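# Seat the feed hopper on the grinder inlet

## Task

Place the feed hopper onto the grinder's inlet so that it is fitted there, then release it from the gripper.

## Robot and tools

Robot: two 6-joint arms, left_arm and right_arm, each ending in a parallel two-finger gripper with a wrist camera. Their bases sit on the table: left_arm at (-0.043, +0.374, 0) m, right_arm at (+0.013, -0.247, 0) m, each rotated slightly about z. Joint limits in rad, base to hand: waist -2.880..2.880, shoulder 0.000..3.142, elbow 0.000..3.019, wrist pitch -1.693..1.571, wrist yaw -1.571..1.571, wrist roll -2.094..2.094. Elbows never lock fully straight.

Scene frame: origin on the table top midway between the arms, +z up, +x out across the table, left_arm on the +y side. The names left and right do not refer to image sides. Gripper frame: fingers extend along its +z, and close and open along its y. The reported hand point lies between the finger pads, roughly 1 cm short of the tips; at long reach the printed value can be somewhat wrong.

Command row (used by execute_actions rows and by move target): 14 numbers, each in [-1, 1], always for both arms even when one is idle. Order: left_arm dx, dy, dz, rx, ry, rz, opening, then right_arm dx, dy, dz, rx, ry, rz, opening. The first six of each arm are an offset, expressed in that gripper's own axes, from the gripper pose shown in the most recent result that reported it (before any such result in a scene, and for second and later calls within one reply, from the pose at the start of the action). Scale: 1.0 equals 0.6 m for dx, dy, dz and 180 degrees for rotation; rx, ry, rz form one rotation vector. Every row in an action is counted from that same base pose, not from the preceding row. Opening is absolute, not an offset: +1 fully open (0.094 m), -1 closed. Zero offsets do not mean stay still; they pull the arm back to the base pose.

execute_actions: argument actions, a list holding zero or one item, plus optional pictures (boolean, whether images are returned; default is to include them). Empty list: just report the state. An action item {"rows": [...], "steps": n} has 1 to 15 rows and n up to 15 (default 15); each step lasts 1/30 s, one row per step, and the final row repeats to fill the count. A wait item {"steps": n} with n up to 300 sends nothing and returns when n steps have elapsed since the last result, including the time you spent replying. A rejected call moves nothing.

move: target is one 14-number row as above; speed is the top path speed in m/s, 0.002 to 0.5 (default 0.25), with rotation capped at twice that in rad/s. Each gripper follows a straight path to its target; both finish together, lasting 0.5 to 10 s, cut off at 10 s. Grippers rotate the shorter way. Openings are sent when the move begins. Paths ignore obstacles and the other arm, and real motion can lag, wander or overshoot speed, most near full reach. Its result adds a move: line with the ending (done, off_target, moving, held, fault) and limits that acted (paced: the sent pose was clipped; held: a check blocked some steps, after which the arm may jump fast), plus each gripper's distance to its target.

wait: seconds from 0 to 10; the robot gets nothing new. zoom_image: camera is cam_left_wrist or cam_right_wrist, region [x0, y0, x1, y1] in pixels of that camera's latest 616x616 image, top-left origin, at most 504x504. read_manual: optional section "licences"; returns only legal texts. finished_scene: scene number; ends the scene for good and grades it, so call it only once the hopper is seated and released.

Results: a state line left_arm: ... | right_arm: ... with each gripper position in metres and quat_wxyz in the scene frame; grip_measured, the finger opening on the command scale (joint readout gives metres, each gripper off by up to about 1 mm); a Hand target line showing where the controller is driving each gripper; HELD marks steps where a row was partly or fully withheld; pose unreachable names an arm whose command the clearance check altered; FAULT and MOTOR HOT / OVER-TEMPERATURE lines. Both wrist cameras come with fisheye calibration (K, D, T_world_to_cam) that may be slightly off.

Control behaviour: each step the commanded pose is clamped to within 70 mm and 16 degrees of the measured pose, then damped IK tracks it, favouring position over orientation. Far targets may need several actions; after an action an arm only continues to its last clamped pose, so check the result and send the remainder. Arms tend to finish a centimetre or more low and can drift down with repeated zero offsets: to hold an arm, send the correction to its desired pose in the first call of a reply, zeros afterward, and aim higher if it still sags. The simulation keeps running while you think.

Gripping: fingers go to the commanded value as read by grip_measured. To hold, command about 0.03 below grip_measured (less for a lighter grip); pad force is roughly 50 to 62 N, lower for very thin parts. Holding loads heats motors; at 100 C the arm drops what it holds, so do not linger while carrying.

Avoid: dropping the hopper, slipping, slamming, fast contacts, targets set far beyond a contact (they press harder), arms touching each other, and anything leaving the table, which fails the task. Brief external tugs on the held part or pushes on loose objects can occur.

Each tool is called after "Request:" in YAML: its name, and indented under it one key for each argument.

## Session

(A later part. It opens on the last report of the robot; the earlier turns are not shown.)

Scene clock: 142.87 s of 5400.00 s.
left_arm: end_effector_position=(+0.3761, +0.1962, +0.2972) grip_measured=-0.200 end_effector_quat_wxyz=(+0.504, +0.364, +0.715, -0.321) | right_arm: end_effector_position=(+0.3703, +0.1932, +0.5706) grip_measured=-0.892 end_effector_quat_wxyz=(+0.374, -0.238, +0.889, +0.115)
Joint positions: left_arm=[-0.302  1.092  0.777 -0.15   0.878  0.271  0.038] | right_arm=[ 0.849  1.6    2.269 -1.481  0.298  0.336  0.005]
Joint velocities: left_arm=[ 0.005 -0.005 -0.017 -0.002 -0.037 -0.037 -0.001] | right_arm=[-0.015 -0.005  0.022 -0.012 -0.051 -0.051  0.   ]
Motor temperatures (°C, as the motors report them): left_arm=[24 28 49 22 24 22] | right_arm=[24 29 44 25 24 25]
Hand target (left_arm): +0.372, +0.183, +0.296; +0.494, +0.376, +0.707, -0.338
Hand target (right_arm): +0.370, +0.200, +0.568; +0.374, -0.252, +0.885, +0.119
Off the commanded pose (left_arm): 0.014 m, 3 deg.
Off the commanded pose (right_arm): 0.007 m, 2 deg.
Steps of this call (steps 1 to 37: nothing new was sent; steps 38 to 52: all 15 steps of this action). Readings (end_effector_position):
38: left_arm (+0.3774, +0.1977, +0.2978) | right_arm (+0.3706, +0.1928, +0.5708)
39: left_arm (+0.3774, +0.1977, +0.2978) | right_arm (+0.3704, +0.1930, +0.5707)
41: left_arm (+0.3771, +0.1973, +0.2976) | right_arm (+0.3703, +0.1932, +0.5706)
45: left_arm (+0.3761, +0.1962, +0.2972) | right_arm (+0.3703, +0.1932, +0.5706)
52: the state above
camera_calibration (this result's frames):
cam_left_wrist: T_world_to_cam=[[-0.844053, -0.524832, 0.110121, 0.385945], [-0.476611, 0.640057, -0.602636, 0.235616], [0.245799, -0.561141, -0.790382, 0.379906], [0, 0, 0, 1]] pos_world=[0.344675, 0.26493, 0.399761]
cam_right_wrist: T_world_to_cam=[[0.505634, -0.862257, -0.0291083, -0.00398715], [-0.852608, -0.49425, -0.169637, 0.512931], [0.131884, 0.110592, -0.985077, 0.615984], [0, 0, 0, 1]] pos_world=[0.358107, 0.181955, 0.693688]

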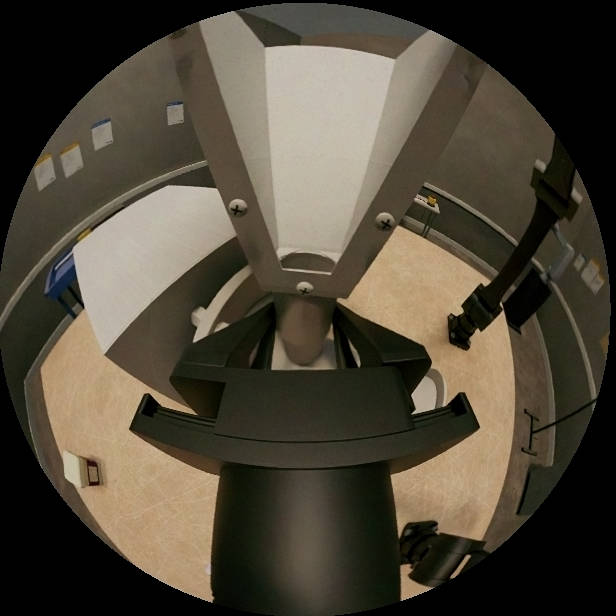

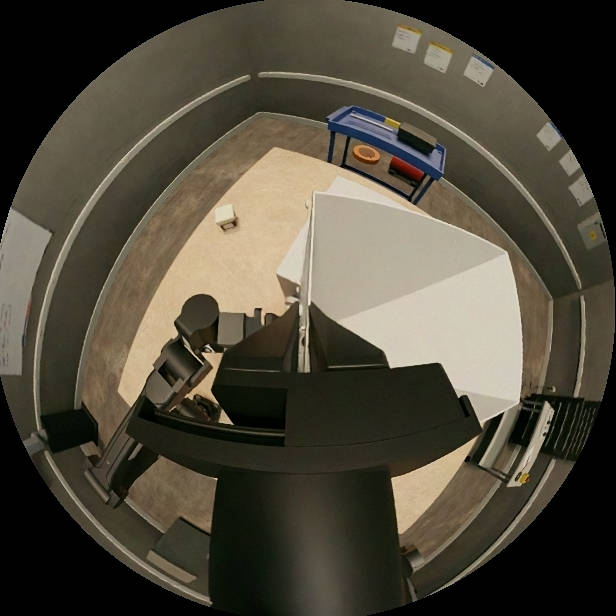

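Request:
execute_actions:
  actions:
    - {"rows":[[0,-0.014,0.02,0.012,0,0,-0.28,0,0.016,0.008,-0.008,0,-0.008,-1],[0,-0.012,0.023,0.012,0,0,-0.28,0,0.02,0.008,-0.008,0,-0.008,-1],[0,-0.012,0.026,0.012,0,0,-0.28,0,0.024,0.008,-0.008,0,-0.008,-1],[0,-0.012,0.029,0.012,0,0,-0.28,0,0.024,0.008,-0.008,0,-0.008,-1],[0,-0.012,0.032,0.012,0,0,-0.28,0,0.024,0.008,-0.008,0,-0.008,-1],[0,-0.012,0.035,0.012,0,0,-0.28,0,0.024,0.008,-0.008,0,-0.008,-1]],"steps":15}

Request:
zoom_image:
  camera: "cam_left_wrist"
  region: [230,230,380,380]

Scene clock: 145.07 s of 5400.00 s.
left_arm: end_effector_position=(+0.3782, +0.1930, +0.2967) grip_measured=-0.200 end_effector_quat_wxyz=(+0.506, +0.365, +0.713, -0.322) | right_arm: end_effector_position=(+0.3702, +0.1933, +0.5706) grip_measured=-0.892 end_effector_quat_wxyz=(+0.374, -0.239, +0.889, +0.115)
Joint positions: left_arm=[-0.31   1.1    0.777 -0.131  0.873  0.264  0.038] | right_arm=[ 0.849  1.6    2.269 -1.481  0.297  0.336  0.005]
Joint velocities: left_arm=[-0.015  0.005 -0.012 -0.007  0.022 -0.081 -0.001] | right_arm=[ 0.005 -0.005  0.002 -0.027  0.051  0.022 -0.   ]
Motor temperatures (°C, as the motors report them): left_arm=[24 28 49 22 24 22] | right_arm=[24 29 44 25 24 25]
Hand target (left_arm): +0.379, +0.176, +0.292; +0.496, +0.374, +0.709, -0.334
Hand target (right_arm): +0.366, +0.207, +0.567; +0.372, -0.254, +0.884, +0.121
Off the commanded pose (left_arm): 0.019 m, 2 deg.
Off the commanded pose (right_arm): 0.015 m, 2 deg.
Steps of this call (steps 1 to 51: nothing new was sent; steps 52 to 66: all 15 steps of this action). Readings (end_effector_position):
52: left_arm (+0.3762, +0.1962, +0.2973) | right_arm (+0.3702, +0.1933, +0.5706)
53: left_arm (+0.3764, +0.1962, +0.2972) | right_arm (+0.3702, +0.1933, +0.5706)
55: left_arm (+0.3765, +0.1962, +0.2973) | right_arm (+0.3702, +0.1933, +0.5706)
59: left_arm (+0.3779, +0.1939, +0.2967) | right_arm (+0.3702, +0.1933, +0.5706)
66: the state above
camera_calibration (this result's frames):
cam_left_wrist: T_world_to_cam=[[-0.845325, -0.523516, 0.106562, 0.387417], [-0.472421, 0.639329, -0.606693, 0.23812], [0.249486, -0.563195, -0.787761, 0.375442], [0, 0, 0, 1]] pos_world=[0.346319, 0.262029, 0.39894]
cam_right_wrist: T_world_to_cam=[[0.506073, -0.861982, -0.0296072, -0.0037944], [-0.852427, -0.494644, -0.169398, 0.512769], [0.131373, 0.110966, -0.985103, 0.61609], [0, 0, 0, 1]] pos_world=[0.35808, 0.182003, 0.693662]

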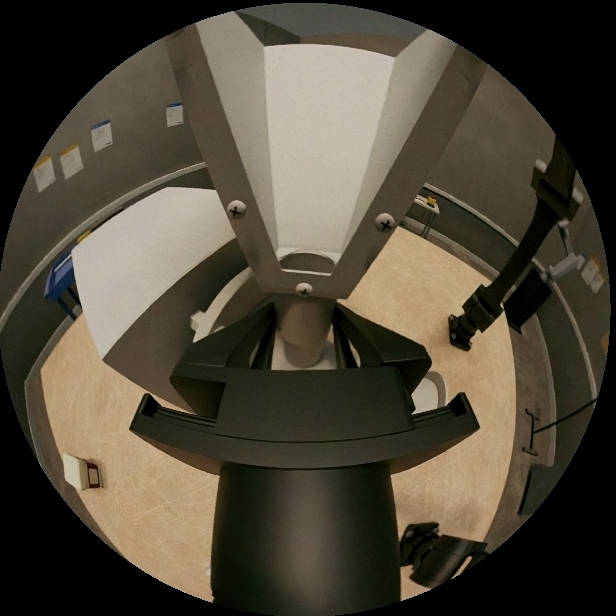

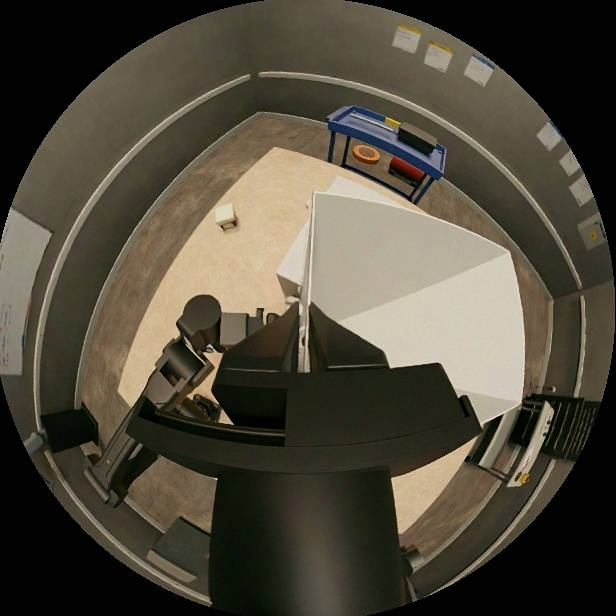

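Region (230, 230, 380, 380) of cam_left_wrist's 616x616 image, scaled by 3.360, with more detail than that image has.

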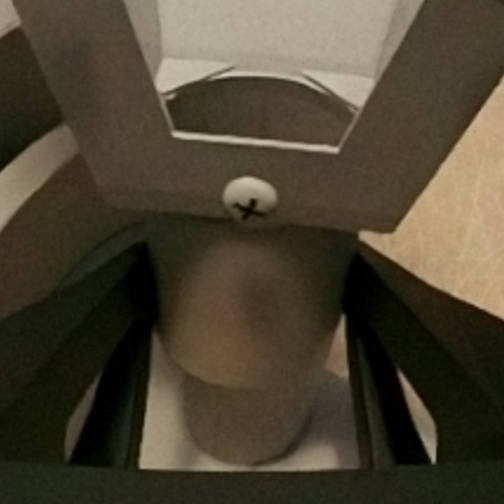

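Request:
execute_actions:
  actions:
    - {"rows":[[0,-0.015,0.024,0.014,0,0,-0.28,0.004,0.024,0.012,-0.008,0,-0.008,-1],[0,-0.018,0.024,0.017,0,0,-0.28,0.004,0.024,0.012,-0.008,0,-0.008,-1],[0,-0.021,0.024,0.02,0,0,-0.28,0.004,0.024,0.012,-0.008,0,-0.008,-1],[0,-0.024,0.024,0.023,0,0,-0.28,0.004,0.024,0.012,-0.008,0,-0.008,-1],[0,-0.027,0.024,0.026,0,0,-0.28,0.004,0.024,0.012,-0.008,0,-0.008,-1]],"steps":15}

Request:
zoom_image:
  camera: "cam_left_wrist"
  region: [230,230,380,380]

Scene clock: 146.50 s of 5400.00 s.
left_arm: end_effector_position=(+0.3766, +0.1914, +0.2962) grip_measured=-0.200 end_effector_quat_wxyz=(+0.503, +0.368, +0.710, -0.328) | right_arm: end_effector_position=(+0.3703, +0.1934, +0.5704) grip_measured=-0.892 end_effector_quat_wxyz=(+0.374, -0.239, +0.889, +0.115)
Joint positions: left_arm=[-0.31   1.104  0.777 -0.131  0.889  0.264  0.038] | right_arm=[ 0.849  1.6    2.268 -1.48   0.297  0.336  0.005]
Joint velocities: left_arm=[-0.005 -0.015 -0.007 -0.007  0.022 -0.081 -0.001] | right_arm=[-0.005 -0.015  0.032  0.002 -0.081  0.022 -0.001]
Motor temperatures (°C, as the motors report them): left_arm=[24 28 48 22 24 22] | right_arm=[24 29 44 25 24 25]
Hand target (left_arm): +0.371, +0.173, +0.294; +0.491, +0.385, +0.699, -0.350
Hand target (right_arm): +0.366, +0.207, +0.564; +0.372, -0.254, +0.885, +0.121
Off the commanded pose (left_arm): 0.020 m, 4 deg.
Off the commanded pose (right_arm): 0.016 m, 2 deg.
Steps of this call (steps 1 to 28: nothing new was sent; steps 29 to 43: all 15 steps of this action). Readings (end_effector_position):
29: left_arm (+0.3781, +0.1929, +0.2968) | right_arm (+0.3702, +0.1933, +0.5704)
30: left_arm (+0.3780, +0.1928, +0.2968) | right_arm (+0.3702, +0.1934, +0.5703)
32: left_arm (+0.3775, +0.1923, +0.2966) | right_arm (+0.3703, +0.1934, +0.5704)
36: left_arm (+0.3766, +0.1914, +0.2962) | right_arm (+0.3703, +0.1934, +0.5704)
43: the state above
camera_calibration (this result's frames):
cam_left_wrist: T_world_to_cam=[[-0.852474, -0.510264, 0.113658, 0.383335], [-0.465556, 0.64212, -0.609048, 0.235703], [0.237793, -0.572112, -0.784947, 0.379826], [0, 0, 0, 1]] pos_world=[0.346196, 0.261556, 0.398128]
cam_right_wrist: T_world_to_cam=[[0.506073, -0.861982, -0.0296072, -0.0037229], [-0.852427, -0.494644, -0.169398, 0.51289], [0.131373, 0.110966, -0.985103, 0.615835], [0, 0, 0, 1]] pos_world=[0.358181, 0.182152, 0.693433]

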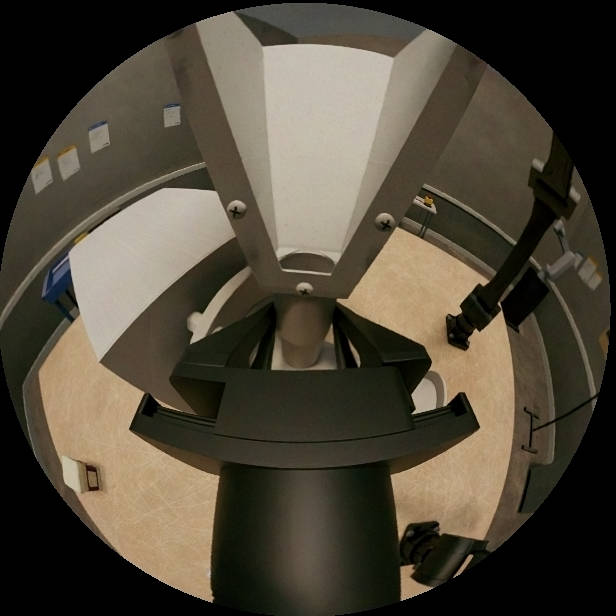

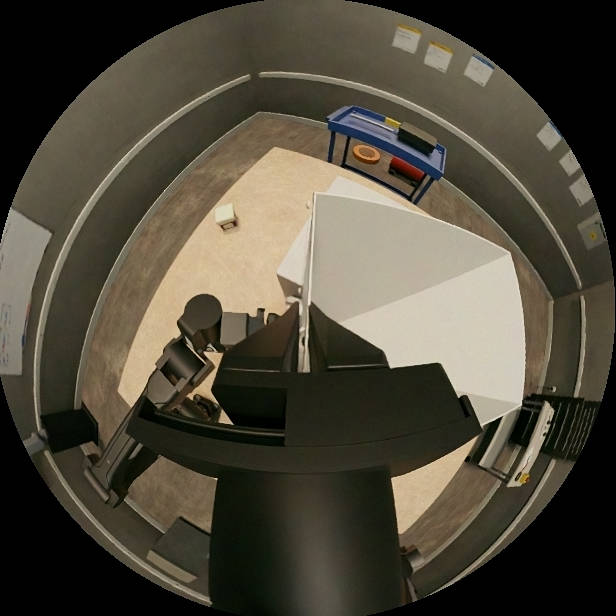

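Region (230, 230, 380, 380) of cam_left_wrist's 616x616 image, scaled by 3.360, with more detail than that image has.

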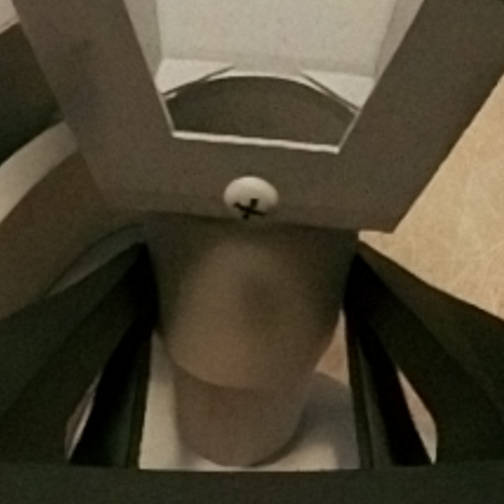

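Request:
execute_actions:
  actions:
    - {"rows":[[0.005,-0.018,0.026,0.015,0,0,-0.28,0.008,0.024,0.016,-0.008,0,-0.008,-1],[0.01,-0.015,0.028,0.012,0,0,-0.28,0.012,0.024,0.02,-0.008,0,-0.008,-1],[0.015,-0.013,0.03,0.012,0,0,-0.28,0.015,0.024,0.024,-0.008,0,-0.008,-1],[0.02,-0.013,0.032,0.012,0,0,-0.28,0.015,0.024,0.024,-0.008,0,-0.008,-1],[0.02,-0.013,0.034,0.012,0,0,-0.28,0.015,0.024,0.024,-0.008,0,-0.008,-1],[0.02,-0.013,0.036,0.012,0,0,-0.28,0.015,0.024,0.024,-0.008,0,-0.008,-1]],"steps":15}

Request:
zoom_image:
  camera: "cam_left_wrist"
  region: [230,230,380,380]

Scene clock: 148.27 s of 5400.00 s.
left_arm: end_effector_position=(+0.3789, +0.1865, +0.2945) grip_measured=-0.200 end_effector_quat_wxyz=(+0.511, +0.369, +0.703, -0.329) | right_arm: end_effector_position=(+0.3693, +0.1903, +0.5683) grip_measured=-0.892 end_effector_quat_wxyz=(+0.382, -0.235, +0.886, +0.118)
Joint positions: left_arm=[-0.322  1.114  0.766 -0.077  0.883  0.248  0.038] | right_arm=[ 0.849  1.569  2.211 -1.437  0.303  0.336  0.005]
Joint velocities: left_arm=[-0.005 -0.005 -0.007 -0.002 -0.022  0.037 -0.   ] | right_arm=[-0.024 -0.015 -0.022  0.022 -0.022 -0.037 -0.001]
Motor temperatures (°C, as the motors report them): left_arm=[24 28 48 22 25 22] | right_arm=[24 29 44 25 24 25]
Hand target (left_arm): +0.377, +0.172, +0.280; +0.496, +0.377, +0.704, -0.341
Hand target (right_arm): +0.366, +0.208, +0.554; +0.372, -0.254, +0.884, +0.121
Off the commanded pose (left_arm): 0.021 m, 2 deg.
Off the commanded pose (right_arm): 0.023 m, 2 deg.
Steps of this call (steps 1 to 38: nothing new was sent; steps 39 to 53: all 15 steps of this action). Readings (end_effector_position):
39: left_arm (+0.3771, +0.1915, +0.2967) | right_arm (+0.3704, +0.1935, +0.5699)
40: left_arm (+0.3773, +0.1916, +0.2968) | right_arm (+0.3704, +0.1935, +0.5698)
42: left_arm (+0.3774, +0.1916, +0.2964) | right_arm (+0.3698, +0.1925, +0.5697)
46: left_arm (+0.3782, +0.1901, +0.2962) | right_arm (+0.3685, +0.1898, +0.5696)
53: the state above
camera_calibration (this result's frames):
cam_left_wrist: T_world_to_cam=[[-0.855334, -0.507748, 0.102931, 0.386787], [-0.45329, 0.637252, -0.623248, 0.239262], [0.25086, -0.579743, -0.775221, 0.368748], [0, 0, 0, 1]] pos_world=[0.346783, 0.2577, 0.395168]
cam_right_wrist: T_world_to_cam=[[0.503078, -0.863577, -0.033868, -0.00216997], [-0.85195, -0.488957, -0.187358, 0.519093], [0.145238, 0.123109, -0.981708, 0.604909], [0, 0, 0, 1]] pos_world=[0.355477, 0.17747, 0.691026]

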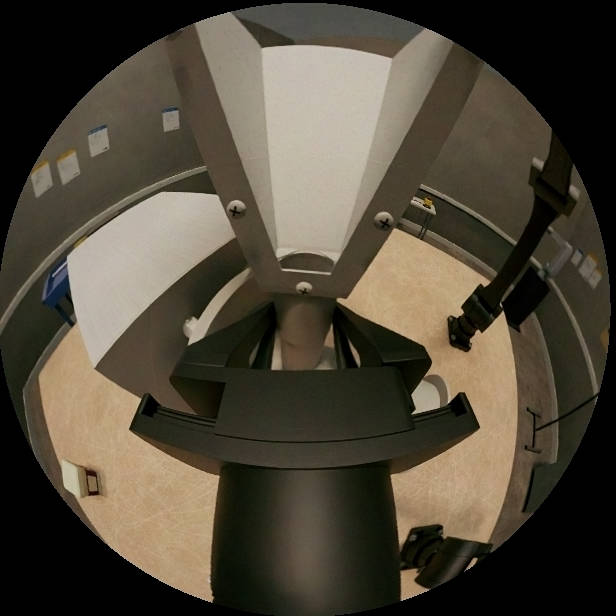

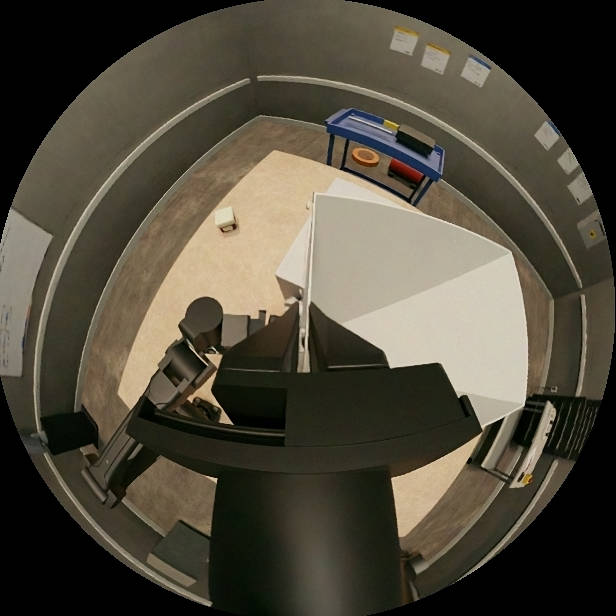

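Region (230, 230, 380, 380) of cam_left_wrist's 616x616 image, scaled by 3.360, with more detail than that image has.

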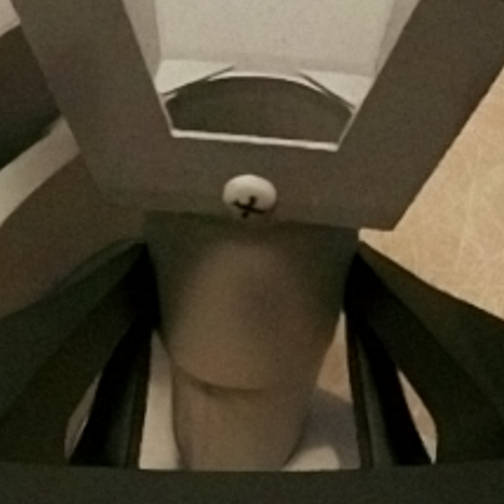

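Request:
execute_actions:
  actions:
    - {"rows":[[0.02,-0.01,0.02,0.008,0,0,-0.28,0.012,0.026,0.026,-0.008,0.005,-0.008,-1],[0.02,-0.006,0.014,0.005,0,0,-0.28,0.012,0.026,0.026,-0.008,0.005,-0.008,-1],[0.02,-0.003,0.008,0.002,0,0,-0.28,0.012,0.026,0.026,-0.008,0.005,-0.008,-1],[0.02,0,0.004,0,0,0,-0.28,0.012,0.026,0.026,-0.008,0.005,-0.008,-1]],"steps":15}

Request:
zoom_image:
  camera: "cam_left_wrist"
  region: [230,230,380,380]

Scene clock: 149.43 s of 5400.00 s.
left_arm: end_effector_position=(+0.3789, +0.1868, +0.2944) grip_measured=-0.200 end_effector_quat_wxyz=(+0.516, +0.368, +0.700, -0.329) | right_arm: end_effector_position=(+0.3690, +0.1896, +0.5679) grip_measured=-0.892 end_effector_quat_wxyz=(+0.383, -0.235, +0.886, +0.119)
Joint positions: left_arm=[-0.321  1.113  0.757 -0.051  0.883  0.238  0.038] | right_arm=[ 0.849  1.563  2.201 -1.43   0.304  0.336  0.005]
Joint velocities: left_arm=[-0.005 -0.015 -0.017 -0.017 -0.007 -0.037 -0.001] | right_arm=[-0.005  0.005  0.007 -0.007  0.007 -0.007  0.   ]
Motor temperatures (°C, as the motors report them): left_arm=[24 28 48 22 24 22] | right_arm=[24 29 43 25 24 25]
Hand target (left_arm): +0.377, +0.187, +0.283; +0.511, +0.369, +0.703, -0.329
Hand target (right_arm): +0.367, +0.207, +0.553; +0.373, -0.252, +0.885, +0.122
Off the commanded pose (left_arm): 0.012 m, 1 deg.
Off the commanded pose (right_arm): 0.023 m, 2 deg.
Steps of this call (steps 1 to 20: nothing new was sent; steps 21 to 35: all 15 steps of this action). Readings (end_effector_position):
21: left_arm (+0.3789, +0.1866, +0.2943) | right_arm (+0.3694, +0.1903, +0.5678)
22: left_arm (+0.3790, +0.1865, +0.2943) | right_arm (+0.3693, +0.1900, +0.5679)
24: left_arm (+0.3788, +0.1868, +0.2943) | right_arm (+0.3689, +0.1895, +0.5678)
28: left_arm (+0.3788, +0.1868, +0.2943) | right_arm (+0.3690, +0.1896, +0.5679)
35: the state above
camera_calibration (this result's frames):
cam_left_wrist: T_world_to_cam=[[-0.854746, -0.509736, 0.097876, 0.388498], [-0.449132, 0.631823, -0.631728, 0.240986], [0.260174, -0.583926, -0.768987, 0.364245], [0, 0, 0, 1]] pos_world=[0.345534, 0.258463, 0.394312]
cam_right_wrist: T_world_to_cam=[[0.502682, -0.863781, -0.0345458, -0.00207044], [-0.851845, -0.488139, -0.189945, 0.51965], [0.147208, 0.12491, -0.981187, 0.603257], [0, 0, 0, 1]] pos_world=[0.354898, 0.176521, 0.690541]

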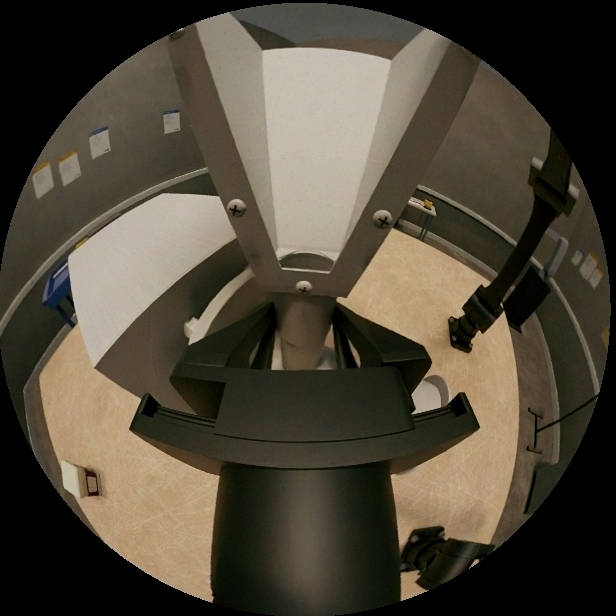

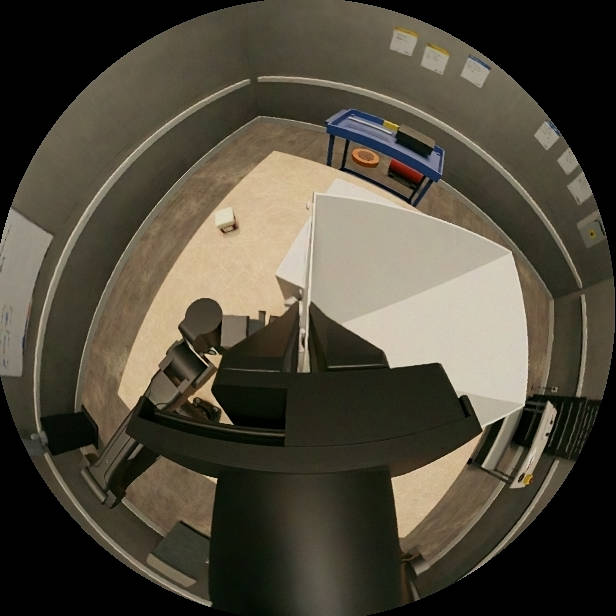

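Region (230, 230, 380, 380) of cam_left_wrist's 616x616 image, scaled by 3.360, with more detail than that image has.

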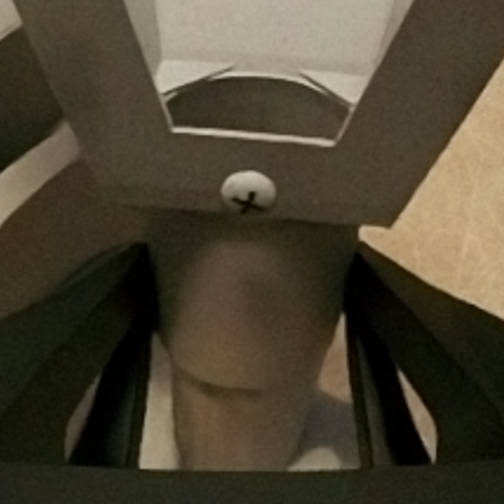

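Request:
execute_actions:
  actions:
    - {"rows":[[0.015,0.002,0,0,0,0,-0.28,0.008,0.028,0.024,-0.008,0.005,-0.008,-1],[0.015,0.004,-0.003,-0.002,0,0,-0.28,0.008,0.028,0.024,-0.008,0.005,-0.008,-1],[0.015,0.006,-0.006,-0.004,0,0,-0.28,0.008,0.028,0.024,-0.008,0.005,-0.008,-1],[0.015,0.008,-0.009,-0.006,0,0,-0.28,0.008,0.028,0.024,-0.008,0.005,-0.008,-1],[0.015,0.008,-0.012,-0.006,0,0,-0.28,0.008,0.028,0.024,-0.008,0.005,-0.008,-1],[0.015,0.008,-0.015,-0.006,0,0,-0.28,0.008,0.028,0.024,-0.008,0.005,-0.008,-1]],"steps":15}

Request:
zoom_image:
  camera: "cam_left_wrist"
  region: [230,230,380,380]

Scene clock: 150.93 s of 5400.00 s.
left_arm: end_effector_position=(+0.3766, +0.1893, +0.2776) grip_measured=-0.200 end_effector_quat_wxyz=(+0.505, +0.361, +0.710, -0.332) | right_arm: end_effector_position=(+0.3732, +0.1974, +0.5507) grip_measured=-0.893 end_effector_quat_wxyz=(+0.370, -0.240, +0.891, +0.111)
Joint positions: left_arm=[-0.316  1.125  0.732 -0.044  0.884  0.235  0.038] | right_arm=[ 0.849  1.581  2.186 -1.429  0.299  0.336  0.005]
Joint velocities: left_arm=[-0.015 -0.005  0.007 -0.002 -0.095  0.051 -0.   ] | right_arm=[-0.005 -0.015  0.012 -0.007  0.022  0.007 -0.   ]
Motor temperatures (°C, as the motors report them): left_arm=[24 28 47 22 24 22] | right_arm=[24 28 43 25 24 25]
Hand target (left_arm): +0.377, +0.198, +0.287; +0.519, +0.363, +0.704, -0.322
Hand target (right_arm): +0.367, +0.208, +0.555; +0.374, -0.251, +0.884, +0.123
Off the commanded pose (left_arm): 0.014 m, 2 deg.
Off the commanded pose (right_arm): 0.013 m, 2 deg.
Steps of this call (steps 1 to 30: nothing new was sent; steps 31 to 45: all 15 steps of this action). Readings (end_effector_position):
31: left_arm (+0.3789, +0.1869, +0.2945) | right_arm (+0.3690, +0.1896, +0.5679)
32: left_arm (+0.3790, +0.1871, +0.2943) | right_arm (+0.3690, +0.1896, +0.5679)
34: left_arm (+0.3789, +0.1872, +0.2945) | right_arm (+0.3690, +0.1896, +0.5679)
38: left_arm (+0.3768, +0.1891, +0.2917) | right_arm (+0.3689, +0.1900, +0.5658)
45: the state above
camera_calibration (this result's frames):
cam_left_wrist: T_world_to_cam=[[-0.848567, -0.514263, 0.124371, 0.380644], [-0.472398, 0.630555, -0.615824, 0.232287], [0.238273, -0.581321, -0.778005, 0.363609], [0, 0, 0, 1]] pos_world=[0.346096, 0.260654, 0.378597]
cam_right_wrist: T_world_to_cam=[[0.505028, -0.862779, -0.0236349, -0.0051496], [-0.853841, -0.495421, -0.159734, 0.509362], [0.126106, 0.10085, -0.986877, 0.600572], [0, 0, 0, 1]] pos_world=[0.361779, 0.187338, 0.673932]

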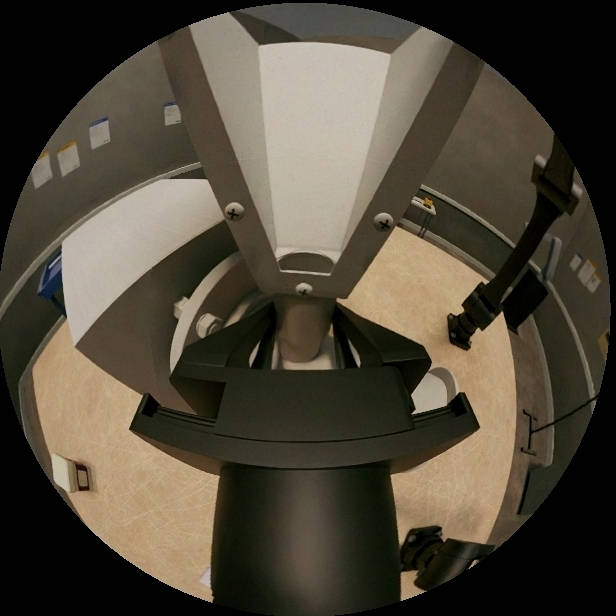

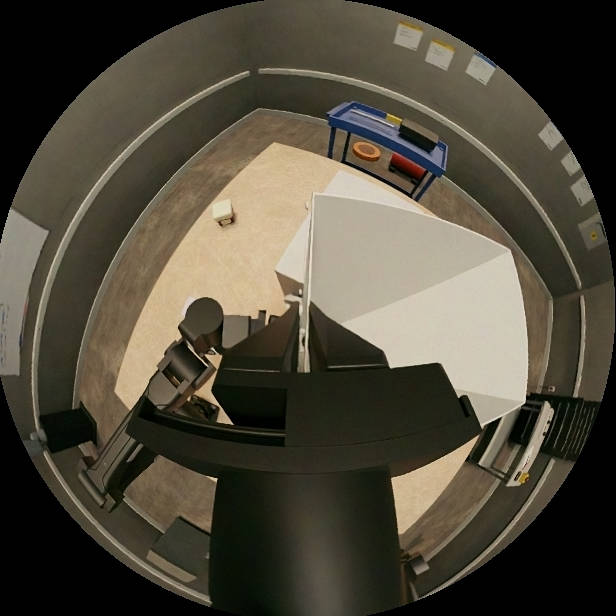

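Region (230, 230, 380, 380) of cam_left_wrist's 616x616 image, scaled by 3.360, with more detail than that image has.

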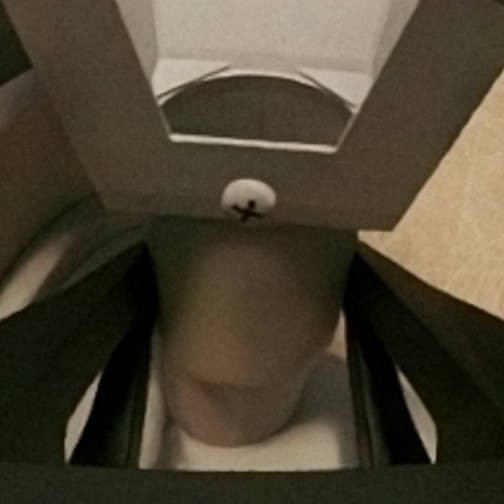

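In. Release left and lower right.

Request:
execute_actions:
  actions:
    - {"rows":[[-0.02,0,0,0,0,0,-0.2,0,0.015,0,0,0,0,-1],[-0.03,0,0,0,0,0,0,0.004,0.015,0.004,0,0,0,-1],[-0.03,0,0,0,0,0,0.3,0.008,0.015,0.008,0,0,0,-1],[-0.03,0,-0.01,0,0,0,0.4,0.012,0.015,0.012,0,0,0,-1],[-0.03,0,-0.02,0,0,0,0.4,0.016,0.015,0.016,0,0,0,-1],[-0.03,0,-0.04,0,0,0,0.4,0.02,0.015,0.021,0,0,0,-1],[-0.04,0,-0.06,0,0,0,0.4,0.025,0.015,0.027,0,0,0,-1],[-0.04,0,-0.09,0,0,0,0.4,0.03,0.015,0.033,0,0,0,-1]],"steps":15}
  pictures: false

Request:
execute_actions:
  actions:
    - {"rows":[[-0.02,0,-0.08,0,0,0,0.4,0.012,0.01,0.018,0,0,0,-1],[-0.02,0,-0.08,0,0,0,0.4,0.018,0.01,0.025,0,0,0,-1],[-0.02,0,-0.08,0,0,0,0.4,0.024,0.01,0.032,0,0,0,-1]],"steps":15}

Request:
zoom_image:
  camera: "cam_left_wrist"
  region: [200,180,400,380]

Scene clock: 152.73 s of 5400.00 s.
left_arm: end_effector_position=(+0.3482, +0.2303, +0.2997) grip_measured=+0.398 end_effector_quat_wxyz=(+0.497, +0.346, +0.718, -0.342) | right_arm: end_effector_position=(+0.3691, +0.1865, +0.5481) grip_measured=-0.893 end_effector_quat_wxyz=(+0.385, -0.230, +0.887, +0.114)
Joint positions: left_arm=[-0.195  1.007  0.732 -0.242  0.99   0.291  0.066] | right_arm=[ 0.85   1.518  2.086 -1.362  0.316  0.341  0.005]
Joint velocities: left_arm=[-0.005 -0.024 -0.007 -0.085  0.007  0.11  -0.001] | right_arm=[ 0.005  0.005 -0.027  0.061 -0.037 -0.066 -0.001]
Motor temperatures (°C, as the motors report them): left_arm=[24 28 47 22 24 22] | right_arm=[24 28 43 25 24 25]
Hand target (left_arm): +0.356, +0.230, +0.315; +0.507, +0.360, +0.709, -0.334
Hand target (right_arm): +0.369, +0.205, +0.524; +0.370, -0.240, +0.891, +0.111
Off the commanded pose (left_arm): 0.017 m, 2 deg.
Off the commanded pose (right_arm): 0.031 m, 2 deg.
Steps of this call (steps 1 to 39: nothing new was sent; steps 40 to 54: all 15 steps of this action). Readings (end_effector_position):
40: left_arm (+0.3763, +0.1888, +0.2770) | right_arm (+0.3737, +0.1967, +0.5511)
41: left_arm (+0.3760, +0.1889, +0.2761) | right_arm (+0.3741, +0.1963, +0.5512)
43: left_arm (+0.3742, +0.1889, +0.2737) | right_arm (+0.3741, +0.1957, +0.5496)
47: left_arm (+0.3607, +0.1958, +0.2762) | right_arm (+0.3721, +0.1909, +0.5482)
54: the state above

Scene clock: 153.23 s of 5400.00 s.
left_arm: end_effector_position=(+0.3209, +0.2678, +0.3036) grip_measured=+0.398 end_effector_quat_wxyz=(+0.484, +0.330, +0.729, -0.354) | right_arm: end_effector_position=(+0.3663, +0.1822, +0.5476) grip_measured=-0.893 end_effector_quat_wxyz=(+0.398, -0.224, +0.881, +0.124)
Joint positions: left_arm=[-0.063  0.939  0.731 -0.458  1.099  0.403  0.066] | right_arm=[ 0.851  1.476  2.017 -1.299  0.322  0.344  0.005]
Joint velocities: left_arm=[-0.024  0.005 -0.017 -0.017 -0.037  0.081  0.001] | right_arm=[-0.015 -0.015  0.007 -0.007  0.022  0.037 -0.001]
Motor temperatures (°C, as the motors report them): left_arm=[24 28 47 22 24 22] | right_arm=[24 28 43 25 24 25]
Hand target (left_arm): +0.328, +0.269, +0.324; +0.498, +0.345, +0.717, -0.343
Hand target (right_arm): +0.370, +0.193, +0.524; +0.385, -0.230, +0.887, +0.114
Off the commanded pose (left_arm): 0.022 m, 3 deg.
Off the commanded pose (right_arm): 0.026 m, 2 deg.
Steps of this call (steps 1 to 15: all 15 steps of this action). Readings (end_effector_position):
1: left_arm (+0.3418, +0.2297, +0.3006) | right_arm (+0.3697, +0.1864, +0.5479)
2: left_arm (+0.3355, +0.2340, +0.3008) | right_arm (+0.3701, +0.1865, +0.5477)
4: left_arm (+0.3295, +0.2512, +0.3019) | right_arm (+0.3692, +0.1851, +0.5477)
8: left_arm (+0.3232, +0.2681, +0.3060) | right_arm (+0.3658, +0.1816, +0.5478)
15: the state above
camera_calibration (this result's frames):
cam_left_wrist: T_world_to_cam=[[-0.82281, -0.526406, 0.214196, 0.338249], [-0.537616, 0.598764, -0.593676, 0.195287], [0.184262, -0.603638, -0.775673, 0.465364], [0, 0, 0, 1]] pos_world=[0.297555, 0.342037, 0.404457]
cam_right_wrist: T_world_to_cam=[[0.489406, -0.870911, -0.0446693, 0.00392551], [-0.85434, -0.468561, -0.224839, 0.526387], [0.174885, 0.1482, -0.973371, 0.566069], [0, 0, 0, 1]] pos_world=[0.348795, 0.166172, 0.669523]

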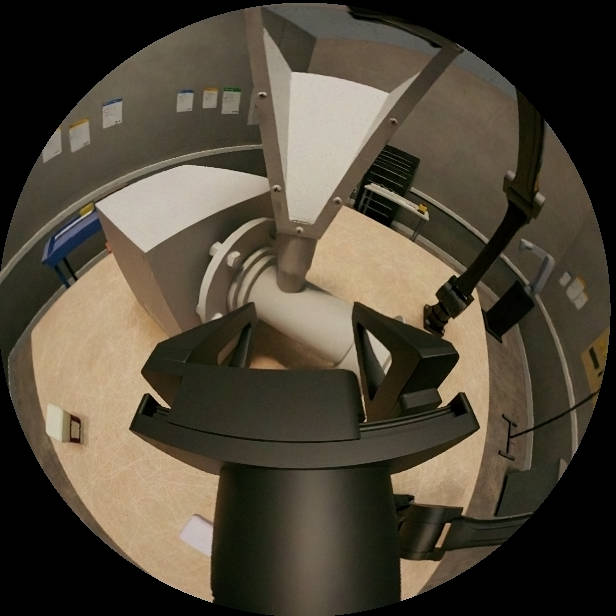

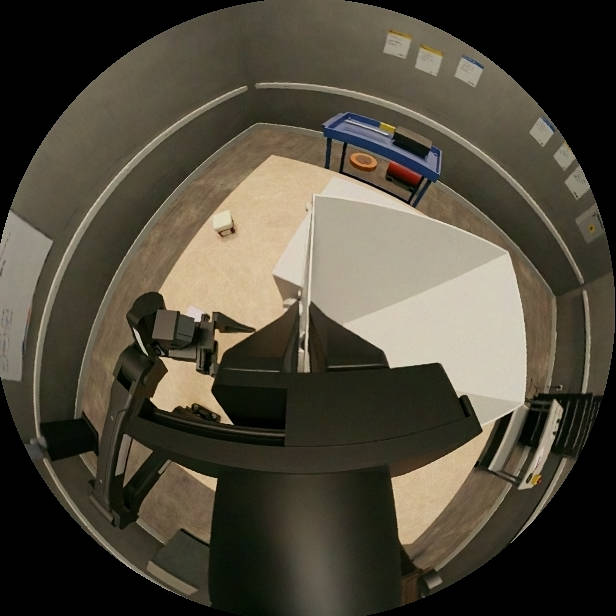

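Region (200, 180, 400, 380) of cam_left_wrist's 616x616 image, scaled by 2.520, with more detail than that image has.

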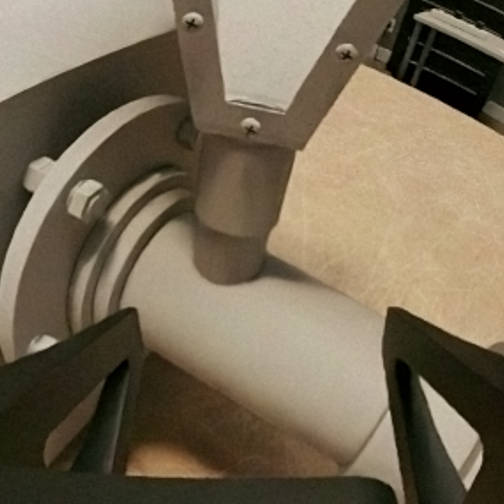

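Request:
move:
  target: [-0.03,0,0,0,0,0,0.4,-0.029,0.045,0.037,-0.005,0.01,-0.005,-1]
  speed: 0.03

Scene clock: 155.33 s of 5400.00 s.
left_arm: end_effector_position=(+0.3198, +0.2680, +0.3012) grip_measured=+0.398 end_effector_quat_wxyz=(+0.478, +0.326, +0.734, -0.356) | right_arm: end_effector_position=(+0.3732, +0.2005, +0.5478) grip_measured=-0.893 end_effector_quat_wxyz=(+0.384, -0.232, +0.886, +0.118)
Joint positions: left_arm=[-0.063  0.939  0.731 -0.474  1.095  0.404  0.066] | right_arm=[ 0.856  1.555  2.127 -1.364  0.312  0.344  0.005]
Joint velocities: left_arm=[ 0.015  0.005  0.017  0.002  0.007 -0.022  0.001] | right_arm=[-0.005 -0.005 -0.027 -0.002  0.022 -0.037  0.   ]
Motor temperatures (°C, as the motors report them): left_arm=[24 28 47 22 24 22] | right_arm=[24 28 44 25 24 25]
Hand target (left_arm): +0.326, +0.266, +0.320; +0.484, +0.330, +0.729, -0.354
Hand target (right_arm): +0.377, +0.219, +0.547; +0.384, -0.235, +0.884, +0.125
Off the commanded pose (left_arm): 0.021 m, 1 deg.
Off the commanded pose (right_arm): 0.020 m, 1 deg.
move: off_target (left_arm, right_arm)
camera_calibration (this result's frames):
cam_left_wrist: T_world_to_cam=[[-0.817422, -0.529379, 0.227111, 0.333172], [-0.549272, 0.597514, -0.58419, 0.194332], [0.173556, -0.602275, -0.779194, 0.467927], [0, 0, 0, 1]] pos_world=[0.297872, 0.342079, 0.402466]
cam_right_wrist: T_world_to_cam=[[0.498658, -0.866077, -0.0353555, 0.00693089], [-0.853814, -0.483746, -0.192332, 0.525951], [0.149472, 0.126095, -0.980693, 0.580264], [0, 0, 0, 1]] pos_world=[0.358875, 0.187261, 0.670463]

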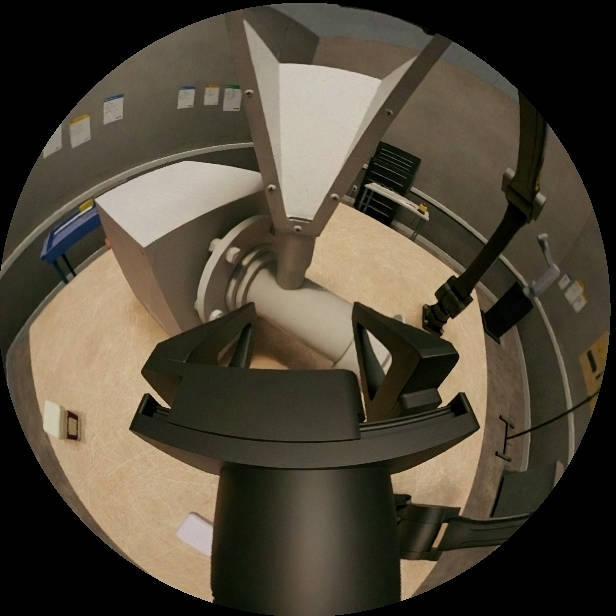

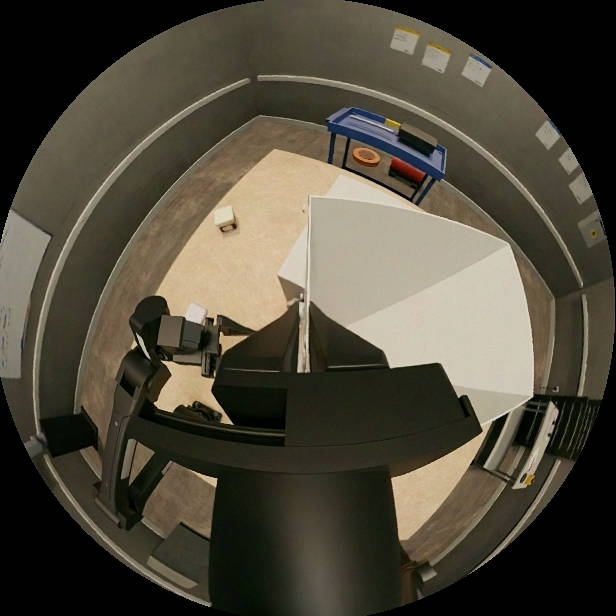

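Request:
move:
  target: [-0.035,0,0,0,0,0,0.4,0.003,0.07,0.015,-0.025,0,-0.012,-1]
  speed: 0.03

Scene clock: 157.57 s of 5400.00 s.
left_arm: end_effector_position=(+0.3184, +0.2682, +0.2982) grip_measured=+0.398 end_effector_quat_wxyz=(+0.471, +0.320, +0.740, -0.359) | right_arm: end_effector_position=(+0.3669, +0.2068, +0.5460) grip_measured=-0.893 end_effector_quat_wxyz=(+0.378, -0.246, +0.884, +0.125)
Joint positions: left_arm=[-0.063  0.939  0.731 -0.495  1.089  0.401  0.066] | right_arm=[ 0.865  1.557  2.127 -1.365  0.291  0.333  0.005]
Joint velocities: left_arm=[ 0.005  0.005 -0.002  0.002 -0.007 -0.007  0.   ] | right_arm=[-0.005 -0.005  0.017 -0.007  0.022  0.007  0.001]
Motor temperatures (°C, as the motors report them): left_arm=[24 28 47 22 24 22] | right_arm=[24 28 44 25 24 25]
Hand target (left_arm): +0.326, +0.265, +0.321; +0.479, +0.326, +0.733, -0.356
Hand target (right_arm): +0.356, +0.238, +0.541; +0.376, -0.264, +0.876, +0.146
Off the commanded pose (left_arm): 0.024 m, 1 deg.
Off the commanded pose (right_arm): 0.035 m, 3 deg.
move: off_target (left_arm, right_arm)
camera_calibration (this result's frames):
cam_left_wrist: T_world_to_cam=[[-0.809493, -0.533176, 0.245854, 0.325699], [-0.565289, 0.594612, -0.571739, 0.193847], [0.158649, -0.601797, -0.782733, 0.471696], [0, 0, 0, 1]] pos_world=[0.298396, 0.342256, 0.399967]
cam_right_wrist: T_world_to_cam=[[0.525476, -0.849903, -0.0392418, 0.00436515], [-0.839839, -0.510767, -0.183815, 0.519086], [0.136181, 0.129547, -0.982177, 0.5836], [0, 0, 0, 1]] pos_world=[0.35418, 0.193238, 0.668786]

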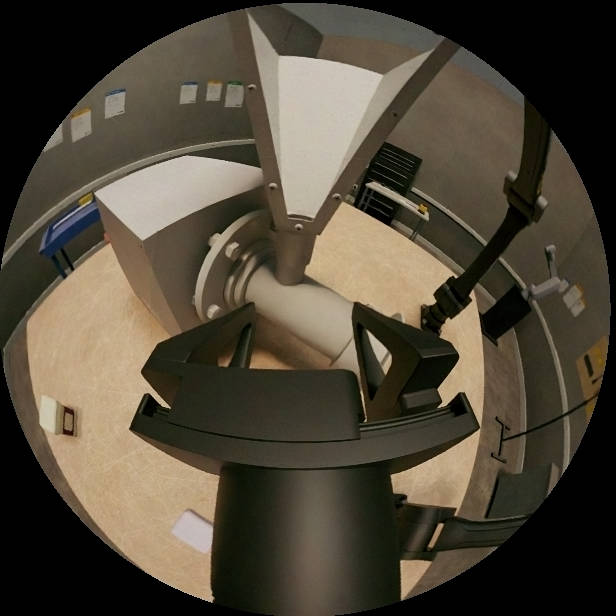

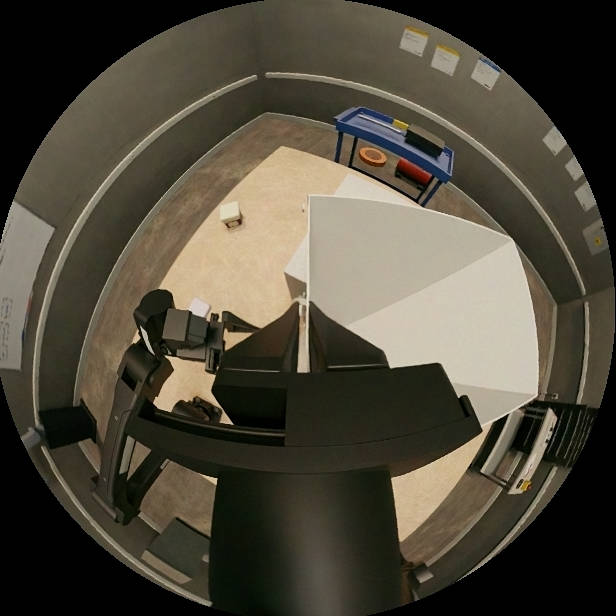

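Request:
move:
  target: [-0.04,0,0,0,-0.01,0,0.4,0.012,0.058,0.04,-0.015,0,-0.008,-1]
  speed: 0.02

Request:
zoom_image:
  camera: "cam_left_wrist"
  region: [200,180,400,380]

Scene clock: 160.43 s of 5400.00 s.
left_arm: end_effector_position=(+0.3203, +0.2685, +0.3005) grip_measured=+0.398 end_effector_quat_wxyz=(+0.468, +0.304, +0.744, -0.367) | right_arm: end_effector_position=(+0.3669, +0.2085, +0.5447) grip_measured=-0.893 end_effector_quat_wxyz=(+0.382, -0.247, +0.881, +0.126)
Joint positions: left_arm=[-0.063  0.939  0.731 -0.476  1.089  0.348  0.066] | right_arm=[ 0.868  1.55   2.11  -1.344  0.296  0.329  0.005]
Joint velocities: left_arm=[ 0.005  0.005 -0.002  0.007  0.007  0.095  0.001] | right_arm=[-0.024 -0.024 -0.017 -0.002 -0.022 -0.051  0.   ]
Motor temperatures (°C, as the motors report them): left_arm=[24 28 47 22 24 22] | right_arm=[24 28 44 25 24 25]
Hand target (left_arm): +0.326, +0.265, +0.320; +0.482, +0.315, +0.732, -0.363
Hand target (right_arm): +0.358, +0.241, +0.525; +0.372, -0.266, +0.878, +0.140
Off the commanded pose (left_arm): 0.021 m, 2 deg.
Off the commanded pose (right_arm): 0.041 m, 3 deg.
move: off_target (left_arm, right_arm)
camera_calibration (this result's frames):
cam_left_wrist: T_world_to_cam=[[-0.794329, -0.539922, 0.278433, 0.313945], [-0.589075, 0.572599, -0.570194, 0.209102], [0.14843, -0.61694, -0.772887, 0.477692], [0, 0, 0, 1]] pos_world=[0.301649, 0.344482, 0.401017]
cam_right_wrist: T_world_to_cam=[[0.527904, -0.848465, -0.0377507, 0.00384204], [-0.836773, -0.511994, -0.194095, 0.524445], [0.145354, 0.134052, -0.980256, 0.576704], [0, 0, 0, 1]] pos_world=[0.352987, 0.194464, 0.667255]

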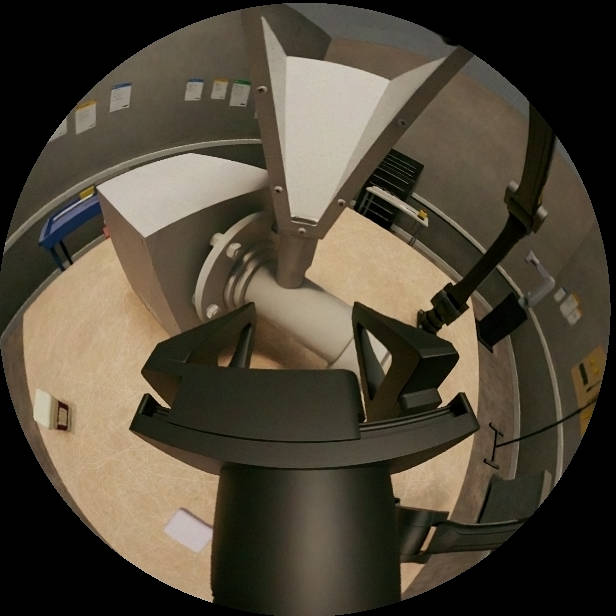

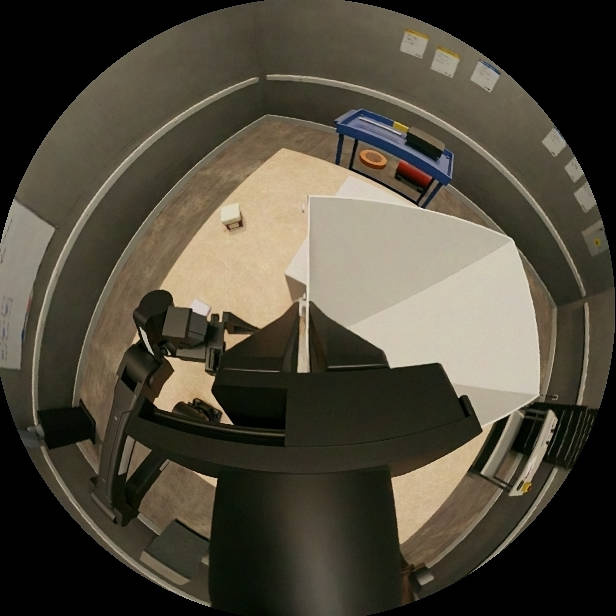

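Region (200, 180, 400, 380) of cam_left_wrist's 616x616 image, scaled by 2.520, with more detail than that image has.

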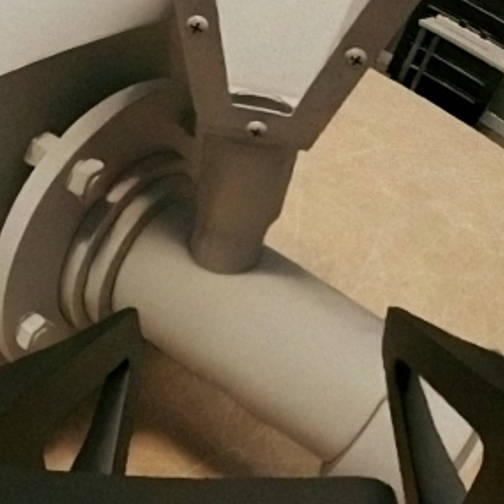

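Request:
execute_actions:
  actions:
    - {"rows":[[-0.035,0,0,0,0,0,0.4,0.012,0.05,0.035,-0.012,0,-0.006,-1],[-0.035,0,0,0,0,0,0.4,0.012,0.045,0.035,-0.012,0,-0.006,-1],[-0.035,0,0,0,0,0,0.4,0.012,0.04,0.035,-0.012,0,-0.006,-1],[-0.035,0,0,0,0,0,0.4,0.012,0.035,0.035,-0.01,0,-0.006,-1],[-0.035,0,0,0,0,0,0.4,0.012,0.03,0.035,-0.01,0,-0.006,-1],[-0.035,0,0,0,0,0,0.4,0.012,0.025,0.035,-0.01,0,-0.006,-1],[-0.035,0,0,0,0,0,0.4,0.012,0.02,0.035,-0.01,0,-0.006,-1],[-0.035,0,0,0,0,0,0.4,0.012,0.015,0.035,-0.01,0,-0.006,-1],[-0.035,0,0,0,0,0,0.4,0.012,0.01,0.035,-0.01,0,-0.006,-1],[-0.035,0,0,0,0,0,0.4,0.012,0.005,0.035,-0.01,0,-0.006,-1]],"steps":15}
  pictures: false

Scene clock: 162.57 s of 5400.00 s.
left_arm: end_effector_position=(+0.3188, +0.2686, +0.2975) grip_measured=+0.398 end_effector_quat_wxyz=(+0.460, +0.298, +0.750, -0.370) | right_arm: end_effector_position=(+0.3675, +0.2026, +0.5422) grip_measured=-0.893 end_effector_quat_wxyz=(+0.386, -0.253, +0.877, +0.134)
Joint positions: left_arm=[-0.063  0.939  0.731 -0.497  1.085  0.346  0.066] | right_arm=[ 0.855  1.517  2.054 -1.3    0.274  0.306  0.005]
Joint velocities: left_arm=[-0.005 -0.015 -0.017 -0.002  0.022  0.066  0.   ] | right_arm=[-0.044 -0.024 -0.017 -0.017 -0.051 -0.022  0.001]
Motor temperatures (°C, as the motors report them): left_arm=[24 28 48 22 24 22] | right_arm=[24 28 43 25 24 25]
Hand target (left_arm): +0.327, +0.267, +0.320; +0.468, +0.304, +0.744, -0.367
Hand target (right_arm): +0.374, +0.216, +0.525; +0.379, -0.261, +0.877, +0.136
Off the commanded pose (left_arm): 0.024 m, 1 deg.
Off the commanded pose (right_arm): 0.023 m, 1 deg.
Steps of this call (steps 1 to 49: nothing new was sent; steps 50 to 64: all 15 steps of this action). Readings (end_effector_position):
50: left_arm (+0.3202, +0.2686, +0.2999) | right_arm (+0.3671, +0.2084, +0.5447)
51: left_arm (+0.3199, +0.2687, +0.2992) | right_arm (+0.3669, +0.2084, +0.5447)
53: left_arm (+0.3193, +0.2687, +0.2981) | right_arm (+0.3667, +0.2082, +0.5449)
57: left_arm (+0.3189, +0.2687, +0.2976) | right_arm (+0.3657, +0.2080, +0.5443)
64: the state above


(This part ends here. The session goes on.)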